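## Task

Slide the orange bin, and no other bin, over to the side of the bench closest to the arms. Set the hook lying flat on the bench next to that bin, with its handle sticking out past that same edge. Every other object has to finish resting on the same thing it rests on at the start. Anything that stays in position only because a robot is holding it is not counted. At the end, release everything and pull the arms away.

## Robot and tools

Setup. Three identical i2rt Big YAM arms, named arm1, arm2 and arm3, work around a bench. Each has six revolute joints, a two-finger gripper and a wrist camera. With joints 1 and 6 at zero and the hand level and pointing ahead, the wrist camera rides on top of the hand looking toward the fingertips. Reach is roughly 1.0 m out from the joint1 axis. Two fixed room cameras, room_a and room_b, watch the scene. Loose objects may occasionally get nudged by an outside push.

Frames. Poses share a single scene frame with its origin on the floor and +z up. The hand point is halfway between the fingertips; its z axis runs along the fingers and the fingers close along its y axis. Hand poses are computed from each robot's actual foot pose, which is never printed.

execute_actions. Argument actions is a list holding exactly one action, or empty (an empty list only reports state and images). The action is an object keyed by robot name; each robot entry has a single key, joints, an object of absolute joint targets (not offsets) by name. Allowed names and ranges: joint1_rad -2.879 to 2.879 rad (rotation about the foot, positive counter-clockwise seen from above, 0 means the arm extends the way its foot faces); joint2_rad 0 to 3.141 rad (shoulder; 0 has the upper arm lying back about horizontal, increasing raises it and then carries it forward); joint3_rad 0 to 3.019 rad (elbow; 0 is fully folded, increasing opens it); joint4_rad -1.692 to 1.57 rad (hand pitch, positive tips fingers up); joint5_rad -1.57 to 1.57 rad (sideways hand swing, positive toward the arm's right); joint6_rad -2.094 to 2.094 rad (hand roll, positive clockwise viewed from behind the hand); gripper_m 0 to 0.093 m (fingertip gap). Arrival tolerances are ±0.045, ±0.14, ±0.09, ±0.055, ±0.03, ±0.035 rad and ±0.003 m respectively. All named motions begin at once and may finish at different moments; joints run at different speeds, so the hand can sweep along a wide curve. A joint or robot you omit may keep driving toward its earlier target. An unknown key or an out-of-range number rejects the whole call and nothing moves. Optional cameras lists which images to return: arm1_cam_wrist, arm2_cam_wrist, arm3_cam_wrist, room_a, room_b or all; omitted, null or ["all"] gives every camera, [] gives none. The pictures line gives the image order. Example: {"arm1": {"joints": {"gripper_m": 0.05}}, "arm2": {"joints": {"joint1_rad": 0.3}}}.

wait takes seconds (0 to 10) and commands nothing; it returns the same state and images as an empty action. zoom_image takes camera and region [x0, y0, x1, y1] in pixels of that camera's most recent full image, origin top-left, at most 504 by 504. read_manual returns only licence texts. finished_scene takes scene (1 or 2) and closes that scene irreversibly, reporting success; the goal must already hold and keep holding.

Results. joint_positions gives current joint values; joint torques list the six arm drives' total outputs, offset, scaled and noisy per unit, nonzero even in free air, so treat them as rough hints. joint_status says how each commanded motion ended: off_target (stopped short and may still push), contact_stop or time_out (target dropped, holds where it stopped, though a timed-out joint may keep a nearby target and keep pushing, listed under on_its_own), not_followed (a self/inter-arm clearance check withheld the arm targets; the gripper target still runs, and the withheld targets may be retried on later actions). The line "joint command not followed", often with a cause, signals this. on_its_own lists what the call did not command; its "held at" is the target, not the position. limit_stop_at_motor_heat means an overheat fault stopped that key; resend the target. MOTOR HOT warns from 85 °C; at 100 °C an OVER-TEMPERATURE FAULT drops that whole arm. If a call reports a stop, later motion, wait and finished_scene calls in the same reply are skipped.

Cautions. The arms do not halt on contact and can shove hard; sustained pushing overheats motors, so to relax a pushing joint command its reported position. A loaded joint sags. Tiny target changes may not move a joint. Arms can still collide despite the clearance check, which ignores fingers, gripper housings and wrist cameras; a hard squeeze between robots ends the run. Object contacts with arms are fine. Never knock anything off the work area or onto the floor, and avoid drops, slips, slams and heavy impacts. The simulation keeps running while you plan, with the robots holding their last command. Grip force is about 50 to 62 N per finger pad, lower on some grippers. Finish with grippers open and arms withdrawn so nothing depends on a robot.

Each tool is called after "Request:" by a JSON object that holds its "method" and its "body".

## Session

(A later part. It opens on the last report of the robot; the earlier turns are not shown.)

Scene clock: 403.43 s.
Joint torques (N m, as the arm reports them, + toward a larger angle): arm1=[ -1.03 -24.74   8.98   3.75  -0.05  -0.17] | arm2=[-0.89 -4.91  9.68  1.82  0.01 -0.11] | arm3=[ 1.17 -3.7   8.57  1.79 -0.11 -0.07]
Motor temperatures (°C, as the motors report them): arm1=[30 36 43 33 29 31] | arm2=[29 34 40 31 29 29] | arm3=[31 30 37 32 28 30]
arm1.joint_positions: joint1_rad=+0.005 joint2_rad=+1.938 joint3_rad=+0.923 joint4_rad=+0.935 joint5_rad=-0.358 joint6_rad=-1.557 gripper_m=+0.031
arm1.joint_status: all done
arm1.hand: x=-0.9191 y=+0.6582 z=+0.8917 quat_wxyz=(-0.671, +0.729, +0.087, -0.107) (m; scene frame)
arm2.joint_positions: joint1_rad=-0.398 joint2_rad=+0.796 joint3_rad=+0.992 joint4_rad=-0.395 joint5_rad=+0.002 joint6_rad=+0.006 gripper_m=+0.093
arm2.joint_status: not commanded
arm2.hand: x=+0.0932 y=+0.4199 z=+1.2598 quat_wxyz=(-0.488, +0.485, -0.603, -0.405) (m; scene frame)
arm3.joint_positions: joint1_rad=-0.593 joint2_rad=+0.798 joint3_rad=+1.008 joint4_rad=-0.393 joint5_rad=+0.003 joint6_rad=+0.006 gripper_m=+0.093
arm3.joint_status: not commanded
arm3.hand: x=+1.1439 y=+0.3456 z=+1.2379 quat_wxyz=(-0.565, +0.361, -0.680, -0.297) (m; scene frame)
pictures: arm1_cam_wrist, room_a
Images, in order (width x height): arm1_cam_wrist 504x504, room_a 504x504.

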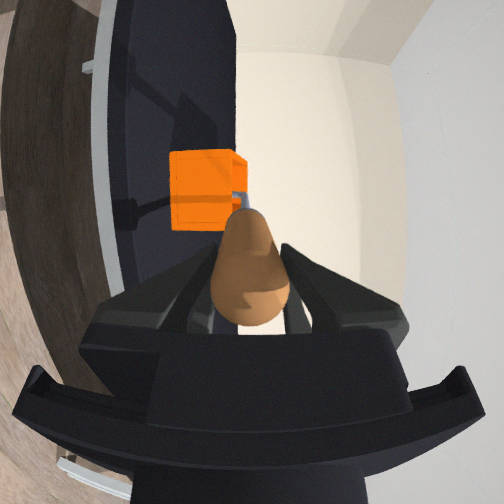

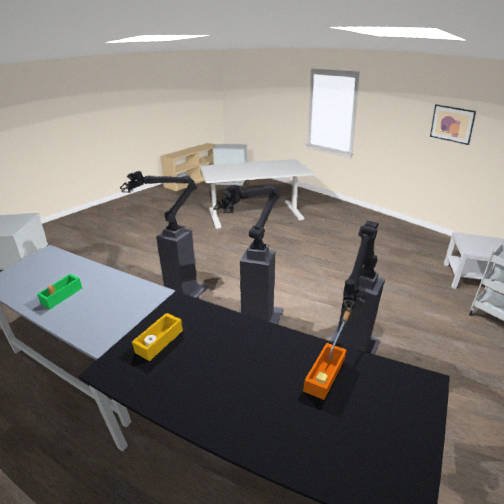

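Request:
{"method": "execute_actions", "body": {"actions": [{"arm1":{"joints":{"joint1_rad":-0.018,"joint2_rad":1.81,"joint3_rad":0.764,"joint4_rad":1.078,"joint5_rad":-0.37}}}], "cameras": []}}

Request:
{"method": "execute_actions", "body": {"actions": [{"arm1":{"joints":{"joint1_rad":-0.03,"joint2_rad":1.745,"joint3_rad":0.624,"joint4_rad":1.148,"joint5_rad":-0.385}}}], "cameras": ["arm1_cam_wrist","room_a","room_b"]}}

Request:
{"method": "zoom_image", "body": {"camera": "room_a", "region": [260, 280, 440, 440]}}

Scene clock: 410.40 s.
Joint torques (N m, as the arm reports them, + toward a larger angle): arm1=[ -1.59 -22.1    8.33   3.79  -0.02  -0.15] | arm2=[-0.81 -4.94  9.67  1.78  0.01 -0.11] | arm3=[ 1.09 -3.6   8.57  1.77 -0.1  -0.06]
Motor temperatures (°C, as the motors report them): arm1=[30 36 41 33 29 31] | arm2=[29 33 40 31 29 29] | arm3=[31 30 37 32 28 30]
arm1.joint_positions: joint1_rad=-0.009 joint2_rad=+1.847 joint3_rad=+0.743 joint4_rad=+1.026 joint5_rad=-0.368 joint6_rad=-1.557 gripper_m=+0.031
arm1.joint_status: all done
arm1.hand: x=-0.9172 y=+0.5977 z=+0.8920 quat_wxyz=(-0.672, +0.728, +0.085, -0.106) (m; scene frame)
arm2.joint_positions: joint1_rad=-0.398 joint2_rad=+0.796 joint3_rad=+0.992 joint4_rad=-0.395 joint5_rad=+0.002 joint6_rad=+0.006 gripper_m=+0.093
arm2.joint_status: not commanded
arm2.hand: x=+0.0932 y=+0.4199 z=+1.2598 quat_wxyz=(-0.488, +0.485, -0.603, -0.405) (m; scene frame)
arm3.joint_positions: joint1_rad=-0.593 joint2_rad=+0.798 joint3_rad=+1.008 joint4_rad=-0.393 joint5_rad=+0.003 joint6_rad=+0.006 gripper_m=+0.093
arm3.joint_status: not commanded
arm3.hand: x=+1.1439 y=+0.3456 z=+1.2379 quat_wxyz=(-0.565, +0.361, -0.680, -0.297) (m; scene frame)
pictures: none
No camera images: the call's "cameras" was empty. Leave "cameras" out to get every camera's image.

Scene clock: 411.20 s.
Joint torques (N m, as the arm reports them, + toward a larger angle): arm1=[ -1.26 -19.73   7.74   3.82  -0.05  -0.17] | arm2=[-0.96 -4.88  9.68  1.79  0.02 -0.1 ] | arm3=[ 0.93 -3.54  8.64  1.82 -0.11 -0.06]
Motor temperatures (°C, as the motors report them): arm1=[30 35 41 33 29 31] | arm2=[29 33 40 31 29 29] | arm3=[31 30 37 32 28 30]
arm1.joint_positions: joint1_rad=-0.020 joint2_rad=+1.782 joint3_rad=+0.603 joint4_rad=+1.094 joint5_rad=-0.383 joint6_rad=-1.557 gripper_m=+0.031
arm1.joint_status: all done
arm1.hand: x=-0.9183 y=+0.5482 z=+0.8890 quat_wxyz=(-0.669, +0.730, +0.085, -0.108) (m; scene frame)
arm2.joint_positions: joint1_rad=-0.398 joint2_rad=+0.796 joint3_rad=+0.992 joint4_rad=-0.395 joint5_rad=+0.002 joint6_rad=+0.006 gripper_m=+0.093
arm2.joint_status: not commanded
arm2.hand: x=+0.0932 y=+0.4199 z=+1.2598 quat_wxyz=(-0.488, +0.485, -0.603, -0.405) (m; scene frame)
arm3.joint_positions: joint1_rad=-0.593 joint2_rad=+0.798 joint3_rad=+1.008 joint4_rad=-0.393 joint5_rad=+0.003 joint6_rad=+0.006 gripper_m=+0.093
arm3.joint_status: not commanded
arm3.hand: x=+1.1439 y=+0.3456 z=+1.2379 quat_wxyz=(-0.565, +0.361, -0.680, -0.297) (m; scene frame)
pictures: arm1_cam_wrist, room_a, room_b
Images, in order (width x height): arm1_cam_wrist 504x504, room_a 504x504, room_b 504x504.

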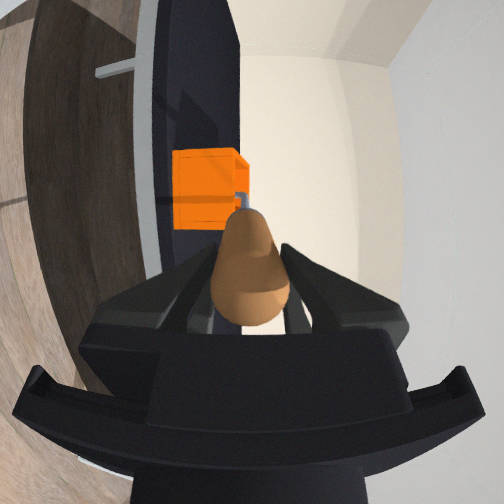

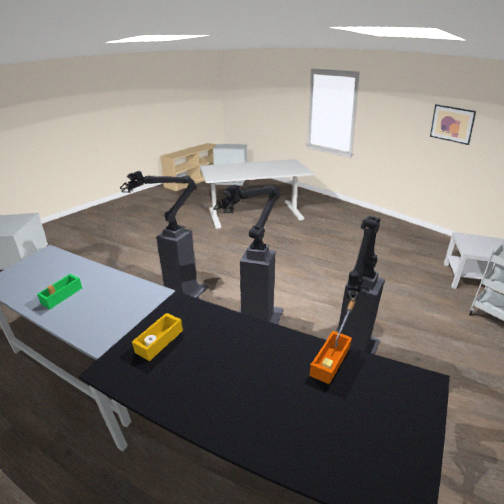

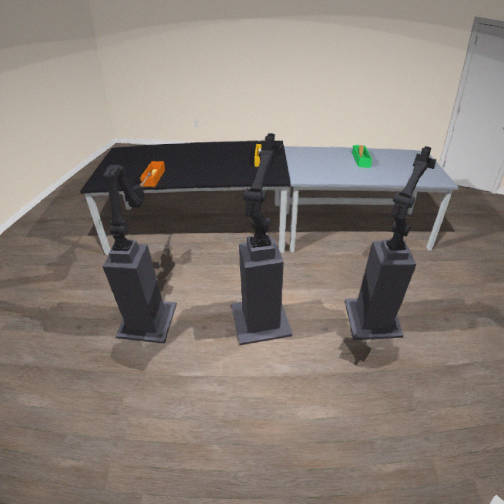

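Region (260, 280, 440, 440) of room_a's 504x504 image, scaled by 2.800, with more detail than that image has.

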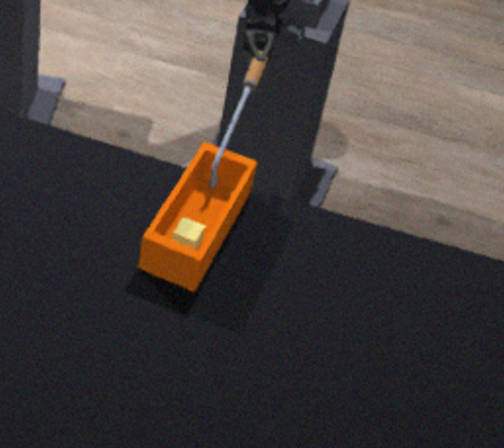

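Request:
{"method": "zoom_image", "body": {"camera": "arm1_cam_wrist", "region": [110, 110, 270, 270]}}

Request:
{"method": "zoom_image", "body": {"camera": "room_b", "region": [90, 130, 210, 220]}}

Region (110, 110, 270, 270) of arm1_cam_wrist's 504x504 image, scaled by 3.150, with more detail than that image has.

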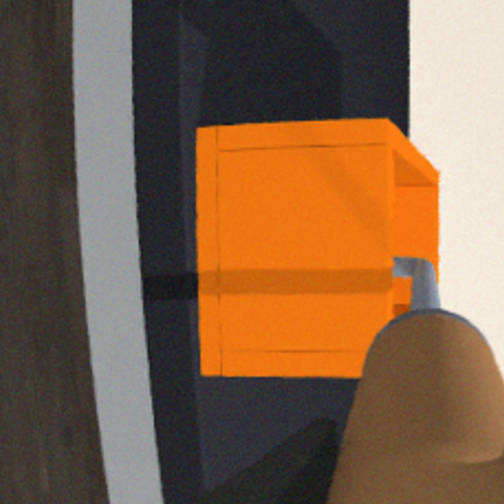

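Region (90, 130, 210, 220) of room_b's 504x504 image, scaled by 4.200, with more detail than that image has; it fills the top 378 rows of this view, and the rest is white.

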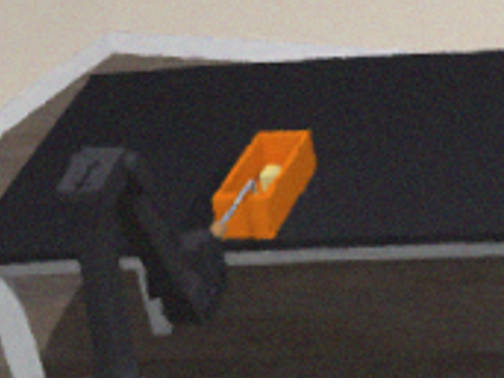

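Request:
{"method": "execute_actions", "body": {"actions": [{"arm1":{"joints":{"joint2_rad":1.722,"joint3_rad":0.578,"joint4_rad":1.17}}}], "cameras": ["arm1_cam_wrist"]}}

Request:
{"method": "zoom_image", "body": {"camera": "arm1_cam_wrist", "region": [110, 110, 270, 270]}}

Scene clock: 422.07 s.
Joint torques (N m, as the arm reports them, + toward a larger angle): arm1=[ -1.5  -19.71   7.13   3.72  -0.04  -0.18] | arm2=[-0.83 -5.15  9.67  1.81  0.02 -0.12] | arm3=[ 0.97 -3.63  8.61  1.84 -0.09 -0.06]
Motor temperatures (°C, as the motors report them): arm1=[30 35 40 33 29 31] | arm2=[29 33 40 31 29 29] | arm3=[31 30 37 32 28 30]
arm1.joint_positions: joint1_rad=-0.020 joint2_rad=+1.764 joint3_rad=+0.561 joint4_rad=+1.117 joint5_rad=-0.383 joint6_rad=-1.557 gripper_m=+0.031
arm1.joint_status: all done
arm1.hand: x=-0.9199 y=+0.5331 z=+0.8876 quat_wxyz=(-0.668, +0.731, +0.085, -0.108) (m; scene frame)
arm2.joint_positions: joint1_rad=-0.398 joint2_rad=+0.796 joint3_rad=+0.992 joint4_rad=-0.395 joint5_rad=+0.002 joint6_rad=+0.006 gripper_m=+0.093
arm2.joint_status: not commanded
arm2.hand: x=+0.0932 y=+0.4199 z=+1.2598 quat_wxyz=(-0.488, +0.485, -0.603, -0.405) (m; scene frame)
arm3.joint_positions: joint1_rad=-0.593 joint2_rad=+0.798 joint3_rad=+1.008 joint4_rad=-0.393 joint5_rad=+0.003 joint6_rad=+0.006 gripper_m=+0.093
arm3.joint_status: not commanded
arm3.hand: x=+1.1439 y=+0.3456 z=+1.2379 quat_wxyz=(-0.565, +0.361, -0.680, -0.297) (m; scene frame)
pictures: arm1_cam_wrist
Images, in order (width x height): arm1_cam_wrist 504x504.

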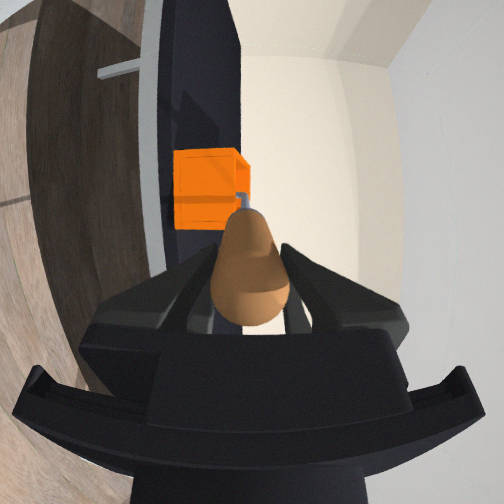

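Region (110, 110, 270, 270) of arm1_cam_wrist's 504x504 image, scaled by 3.150, with more detail than that image has.

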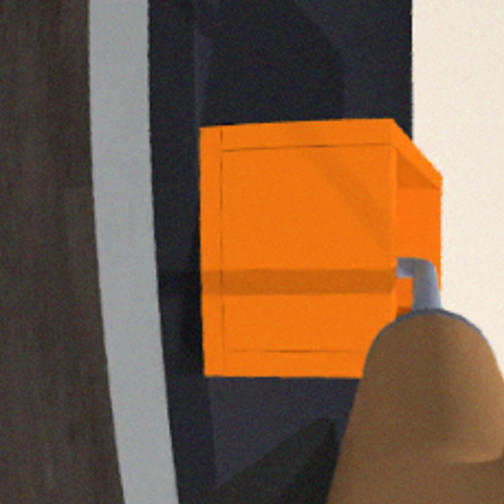

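Request:
{"method": "execute_actions", "body": {"actions": [{"arm1":{"joints":{"joint3_rad":0.86}}}], "cameras": ["arm1_cam_wrist"]}}

Request:
{"method": "execute_actions", "body": {"actions": [{"arm1":{"joints":{"joint1_rad":-0.214,"joint2_rad":1.9,"joint3_rad":1.41,"joint4_rad":0.85,"joint5_rad":-0.30}}}], "cameras": ["arm1_cam_wrist","room_a"]}}

Scene clock: 433.67 s.
Joint torques (N m, as the arm reports them, + toward a larger angle): arm1=[ -0.49 -22.1   11.49   3.3    0.21  -0.18] | arm2=[-0.81 -4.99  9.65  1.78  0.02 -0.11] | arm3=[ 0.76 -3.75  8.57  1.77 -0.12 -0.06]
Motor temperatures (°C, as the motors report them): arm1=[30 34 39 33 29 31] | arm2=[29 33 40 31 29 29] | arm3=[31 30 37 32 28 30]
arm1.joint_positions: joint1_rad=-0.020 joint2_rad=+1.752 joint3_rad=+0.818 joint4_rad=+1.128 joint5_rad=-0.385 joint6_rad=-1.555 gripper_m=+0.031
arm1.joint_status: all done
arm1.hand: x=-0.9118 y=+0.6151 z=+1.0038 quat_wxyz=(-0.762, +0.632, +0.110, -0.086) (m; scene frame)
arm2.joint_positions: joint1_rad=-0.398 joint2_rad=+0.796 joint3_rad=+0.992 joint4_rad=-0.395 joint5_rad=+0.002 joint6_rad=+0.006 gripper_m=+0.093
arm2.joint_status: not commanded
arm2.hand: x=+0.0932 y=+0.4199 z=+1.2598 quat_wxyz=(-0.488, +0.485, -0.603, -0.405) (m; scene frame)
arm3.joint_positions: joint1_rad=-0.593 joint2_rad=+0.798 joint3_rad=+1.008 joint4_rad=-0.393 joint5_rad=+0.003 joint6_rad=+0.006 gripper_m=+0.093
arm3.joint_status: not commanded
arm3.hand: x=+1.1439 y=+0.3456 z=+1.2379 quat_wxyz=(-0.565, +0.361, -0.680, -0.297) (m; scene frame)
pictures: arm1_cam_wrist
Images, in order (width x height): arm1_cam_wrist 504x504.

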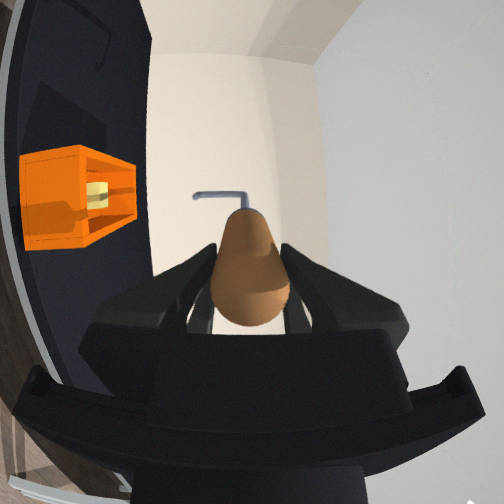

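Scene clock: 435.20 s.
Joint torques (N m, as the arm reports them, + toward a larger angle): arm1=[ -0.59 -27.47  15.92   3.1    0.27  -0.18] | arm2=[-0.86 -5.04  9.67  1.77  0.01 -0.11] | arm3=[ 0.93 -3.68  8.58  1.82 -0.11 -0.07]
Motor temperatures (°C, as the motors report them): arm1=[30 34 40 33 29 31] | arm2=[29 33 40 31 29 29] | arm3=[31 30 37 32 28 30]
arm1.joint_positions: joint1_rad=-0.213 joint2_rad=+1.931 joint3_rad=+1.345 joint4_rad=+0.808 joint5_rad=-0.301 joint6_rad=-1.553 gripper_m=+0.031
arm1.joint_status: all done
arm1.hand: x=-0.7348 y=+0.7489 z=+1.0773 quat_wxyz=(-0.777, +0.629, +0.019, +0.016) (m; scene frame)
arm2.joint_positions: joint1_rad=-0.398 joint2_rad=+0.796 joint3_rad=+0.992 joint4_rad=-0.395 joint5_rad=+0.002 joint6_rad=+0.006 gripper_m=+0.093
arm2.joint_status: not commanded
arm2.hand: x=+0.0932 y=+0.4199 z=+1.2598 quat_wxyz=(-0.488, +0.485, -0.603, -0.405) (m; scene frame)
arm3.joint_positions: joint1_rad=-0.593 joint2_rad=+0.798 joint3_rad=+1.008 joint4_rad=-0.393 joint5_rad=+0.003 joint6_rad=+0.006 gripper_m=+0.093
arm3.joint_status: not commanded
arm3.hand: x=+1.1439 y=+0.3456 z=+1.2379 quat_wxyz=(-0.565, +0.361, -0.680, -0.297) (m; scene frame)
pictures: arm1_cam_wrist, room_a
Images, in order (width x height): arm1_cam_wrist 504x504, room_a 504x504.

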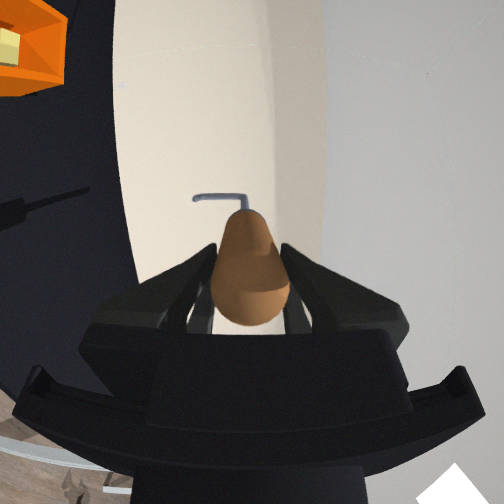

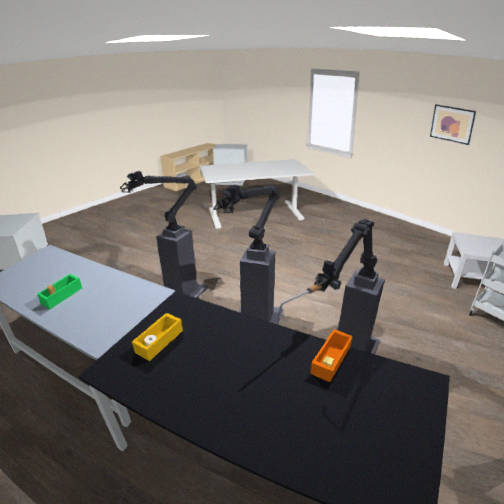

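Request:
{"method": "execute_actions", "body": {"actions": [{"arm1":{"joints":{"joint2_rad":2.16,"joint3_rad":1.39,"joint4_rad":0.92,"joint6_rad":0}}}], "cameras": ["arm1_cam_wrist"]}}

Request:
{"method": "execute_actions", "body": {"actions": [{"arm1":{"joints":{"joint2_rad":2.385,"joint3_rad":1.43,"joint4_rad":1.05}}}], "cameras": ["arm1_cam_wrist"]}}

Scene clock: 443.10 s.
Joint torques (N m, as the arm reports them, + toward a larger angle): arm1=[ -0.98 -29.07  12.66   2.91   0.04  -0.14] | arm2=[-0.88 -4.96  9.64  1.76  0.03 -0.11] | arm3=[ 0.85 -3.63  8.59  1.8  -0.12 -0.06]
Motor temperatures (°C, as the motors report them): arm1=[30 34 42 33 29 31] | arm2=[29 33 40 31 29 29] | arm3=[31 30 38 32 28 30]
arm1.joint_positions: joint1_rad=-0.215 joint2_rad=+2.197 joint3_rad=+1.343 joint4_rad=+0.897 joint5_rad=-0.298 joint6_rad=-0.009 gripper_m=+0.031
arm1.joint_status: all done
arm1.hand: x=-0.7265 y=+0.7653 z=+0.8948 quat_wxyz=(-0.517, +0.495, -0.485, -0.502) (m; scene frame)
arm2.joint_positions: joint1_rad=-0.398 joint2_rad=+0.796 joint3_rad=+0.992 joint4_rad=-0.395 joint5_rad=+0.002 joint6_rad=+0.006 gripper_m=+0.093
arm2.joint_status: not commanded
arm2.hand: x=+0.0932 y=+0.4199 z=+1.2598 quat_wxyz=(-0.488, +0.485, -0.603, -0.405) (m; scene frame)
arm3.joint_positions: joint1_rad=-0.593 joint2_rad=+0.798 joint3_rad=+1.008 joint4_rad=-0.393 joint5_rad=+0.003 joint6_rad=+0.006 gripper_m=+0.093
arm3.joint_status: not commanded
arm3.hand: x=+1.1439 y=+0.3456 z=+1.2379 quat_wxyz=(-0.565, +0.361, -0.680, -0.297) (m; scene frame)
pictures: arm1_cam_wrist
Images, in order (width x height): arm1_cam_wrist 504x504.

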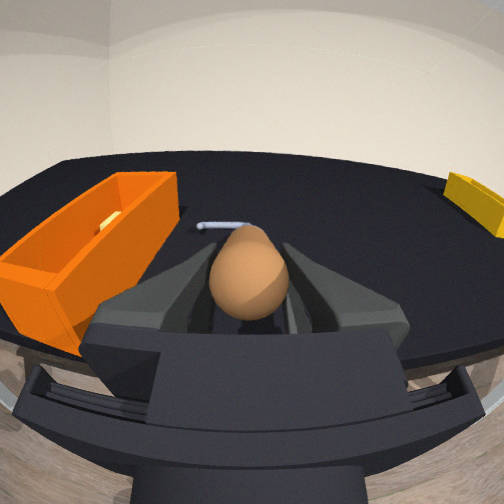

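Scene clock: 444.17 s.
Joint torques (N m, as the arm reports them, + toward a larger angle): arm1=[ -0.43 -28.06  10.62   2.67   0.05  -0.15] | arm2=[-0.88 -4.9   9.67  1.75  0.02 -0.11] | arm3=[ 1.   -3.65  8.59  1.77 -0.11 -0.04]
Motor temperatures (°C, as the motors report them): arm1=[30 34 42 33 29 31] | arm2=[29 33 40 31 29 29] | arm3=[31 30 38 32 28 30]
arm1.joint_positions: joint1_rad=-0.215 joint2_rad=+2.404 joint3_rad=+1.393 joint4_rad=+1.032 joint5_rad=-0.298 joint6_rad=+0.000 gripper_m=+0.031
arm1.joint_status: all done
arm1.hand: x=-0.7259 y=+0.7661 z=+0.7914 quat_wxyz=(-0.508, +0.496, -0.495, -0.501) (m; scene frame)
arm2.joint_positions: joint1_rad=-0.398 joint2_rad=+0.796 joint3_rad=+0.992 joint4_rad=-0.395 joint5_rad=+0.002 joint6_rad=+0.006 gripper_m=+0.093
arm2.joint_status: not commanded
arm2.hand: x=+0.0932 y=+0.4199 z=+1.2598 quat_wxyz=(-0.488, +0.485, -0.603, -0.405) (m; scene frame)
arm3.joint_positions: joint1_rad=-0.593 joint2_rad=+0.798 joint3_rad=+1.008 joint4_rad=-0.393 joint5_rad=+0.003 joint6_rad=+0.006 gripper_m=+0.093
arm3.joint_status: not commanded
arm3.hand: x=+1.1439 y=+0.3456 z=+1.2379 quat_wxyz=(-0.565, +0.361, -0.680, -0.297) (m; scene frame)
pictures: arm1_cam_wrist
Images, in order (width x height): arm1_cam_wrist 504x504.

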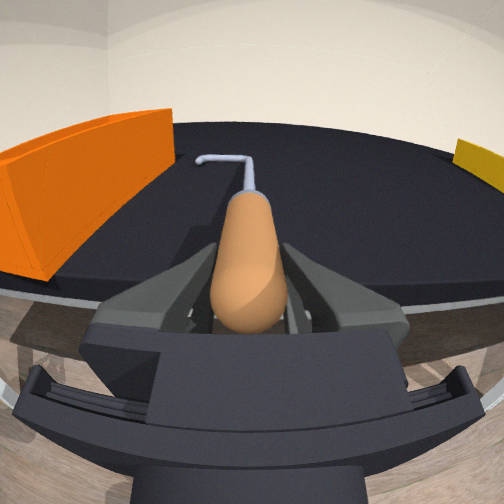

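Request:
{"method": "execute_actions", "body": {"actions": [{"arm1":{"joints":{"joint3_rad":1.385}}}], "cameras": []}}

Request:
{"method": "execute_actions", "body": {"actions": [{"arm1":{"joints":{"gripper_m":0.08}}}], "cameras": ["arm1_cam_wrist"]}}

Request:
{"method": "execute_actions", "body": {"actions": [{"arm1":{"joints":{"joint2_rad":1.9,"joint3_rad":0.7,"joint4_rad":1.2}}}]}}

Scene clock: 451.27 s.
Joint torques (N m, as the arm reports them, + toward a larger angle): arm1=[ -0.23 -27.51   7.19   2.38   0.04  -0.13] | arm2=[-0.84 -5.07  9.64  1.81  0.01 -0.12] | arm3=[ 1.04 -3.78  8.63  1.72 -0.1  -0.07]
Motor temperatures (°C, as the motors report them): arm1=[30 35 41 32 29 31] | arm2=[29 33 40 31 29 29] | arm3=[31 30 38 32 28 30]
arm1.joint_positions: joint1_rad=-0.215 joint2_rad=+2.404 joint3_rad=+1.386 joint4_rad=+1.034 joint5_rad=-0.298 joint6_rad=+0.000 gripper_m=+0.031
arm1.joint_status: all done
arm1.hand: x=-0.7266 y=+0.7640 z=+0.7888 quat_wxyz=(-0.506, +0.497, -0.496, -0.500) (m; scene frame)
arm2.joint_positions: joint1_rad=-0.398 joint2_rad=+0.796 joint3_rad=+0.992 joint4_rad=-0.395 joint5_rad=+0.002 joint6_rad=+0.006 gripper_m=+0.093
arm2.joint_status: not commanded
arm2.hand: x=+0.0932 y=+0.4199 z=+1.2598 quat_wxyz=(-0.488, +0.485, -0.603, -0.405) (m; scene frame)
arm3.joint_positions: joint1_rad=-0.593 joint2_rad=+0.798 joint3_rad=+1.008 joint4_rad=-0.393 joint5_rad=+0.003 joint6_rad=+0.006 gripper_m=+0.093
arm3.joint_status: not commanded
arm3.hand: x=+1.1439 y=+0.3456 z=+1.2379 quat_wxyz=(-0.565, +0.361, -0.680, -0.297) (m; scene frame)
pictures: none
No camera images: the call's "cameras" was empty. Leave "cameras" out to get every camera's image.

Scene clock: 451.93 s.
Joint torques (N m, as the arm reports them, + toward a larger angle): arm1=[ -0.55 -28.38   7.14   2.48   0.    -0.07] | arm2=[-0.82 -5.16  9.66  1.78  0.02 -0.11] | arm3=[ 0.96 -3.4   8.59  1.74 -0.09 -0.07]
Motor temperatures (°C, as the motors report them): arm1=[30 35 41 32 29 31] | arm2=[29 33 40 31 29 29] | arm3=[31 30 38 32 28 30]
arm1.joint_positions: joint1_rad=-0.215 joint2_rad=+2.403 joint3_rad=+1.386 joint4_rad=+1.034 joint5_rad=-0.298 joint6_rad=+0.000 gripper_m=+0.080
arm1.joint_status: all done
arm1.hand: x=-0.7266 y=+0.7640 z=+0.7890 quat_wxyz=(-0.506, +0.497, -0.496, -0.501) (m; scene frame)
arm2.joint_positions: joint1_rad=-0.398 joint2_rad=+0.796 joint3_rad=+0.992 joint4_rad=-0.395 joint5_rad=+0.002 joint6_rad=+0.006 gripper_m=+0.093
arm2.joint_status: not commanded
arm2.hand: x=+0.0932 y=+0.4199 z=+1.2598 quat_wxyz=(-0.488, +0.485, -0.603, -0.405) (m; scene frame)
arm3.joint_positions: joint1_rad=-0.593 joint2_rad=+0.798 joint3_rad=+1.008 joint4_rad=-0.393 joint5_rad=+0.003 joint6_rad=+0.006 gripper_m=+0.093
arm3.joint_status: not commanded
arm3.hand: x=+1.1439 y=+0.3456 z=+1.2379 quat_wxyz=(-0.565, +0.361, -0.680, -0.297) (m; scene frame)
pictures: arm1_cam_wrist
Images, in order (width x height): arm1_cam_wrist 504x504.

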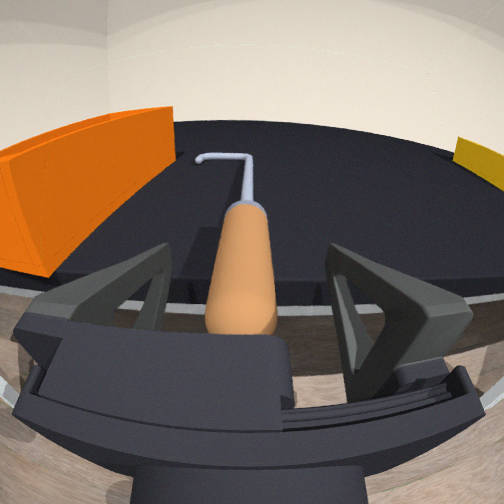

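Scene clock: 453.40 s.
Joint torques (N m, as the arm reports them, + toward a larger angle): arm1=[ -0.88 -16.04   6.39   2.03   0.    -0.1 ] | arm2=[-0.8  -5.02  9.67  1.78  0.02 -0.11] | arm3=[ 0.86 -3.4   8.62  1.71 -0.1  -0.08]
Motor temperatures (°C, as the motors report them): arm1=[30 35 41 32 29 31] | arm2=[29 33 40 31 29 29] | arm3=[31 30 38 32 28 30]
arm1.joint_positions: joint1_rad=-0.215 joint2_rad=+1.894 joint3_rad=+0.692 joint4_rad=+1.196 joint5_rad=-0.299 joint6_rad=+0.000 gripper_m=+0.080
arm1.joint_status: all done
arm1.hand: x=-0.7877 y=+0.5693 z=+0.8859 quat_wxyz=(-0.499, +0.501, -0.503, -0.497) (m; scene frame)
arm2.joint_positions: joint1_rad=-0.398 joint2_rad=+0.796 joint3_rad=+0.992 joint4_rad=-0.395 joint5_rad=+0.002 joint6_rad=+0.006 gripper_m=+0.093
arm2.joint_status: not commanded
arm2.hand: x=+0.0932 y=+0.4199 z=+1.2598 quat_wxyz=(-0.488, +0.485, -0.603, -0.405) (m; scene frame)
arm3.joint_positions: joint1_rad=-0.593 joint2_rad=+0.798 joint3_rad=+1.008 joint4_rad=-0.393 joint5_rad=+0.003 joint6_rad=+0.006 gripper_m=+0.093
arm3.joint_status: not commanded
arm3.hand: x=+1.1439 y=+0.3456 z=+1.2379 quat_wxyz=(-0.565, +0.361, -0.680, -0.297) (m; scene frame)
pictures: arm1_cam_wrist, arm2_cam_wrist, arm3_cam_wrist, room_a, room_b
Images, in order (width x height): arm1_cam_wrist 504x504, arm2_cam_wrist 504x504, arm3_cam_wrist 504x504, room_a 504x504, room_b 504x504.

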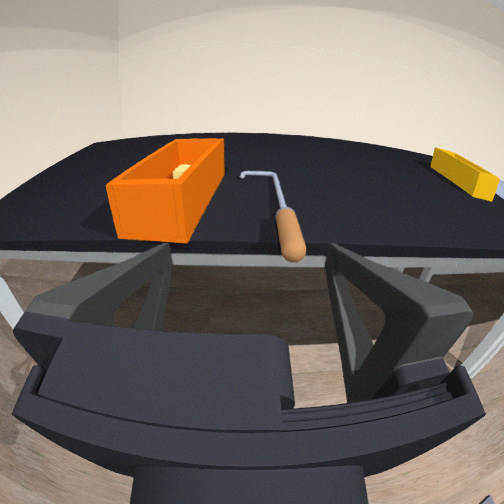

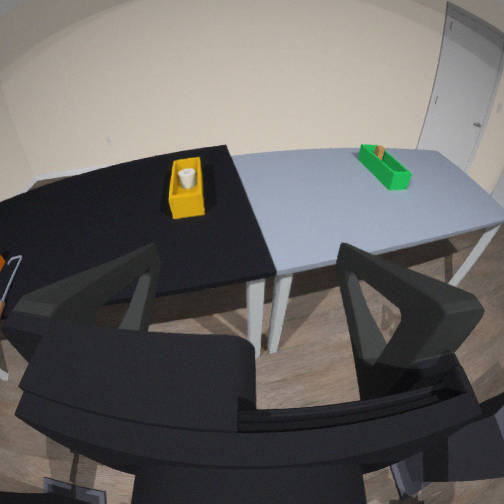

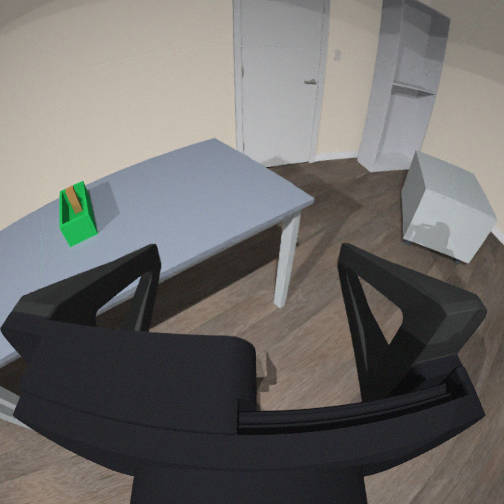

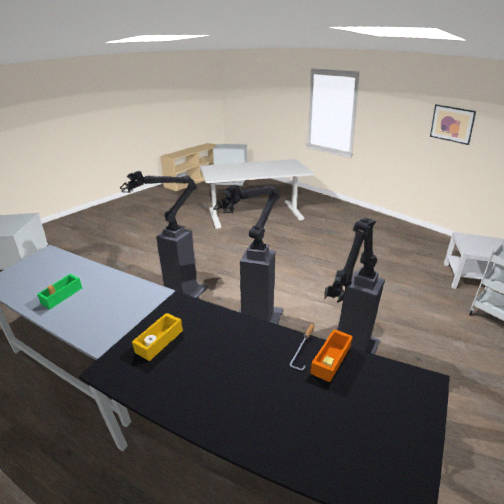

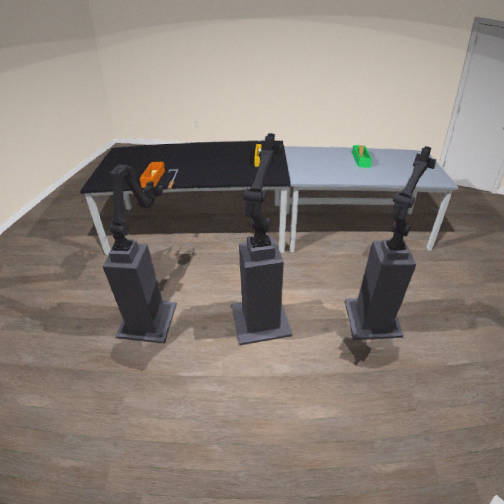

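Request:
{"method": "finished_scene", "body": {"scene": 1}}

The scene is finished: the task was done.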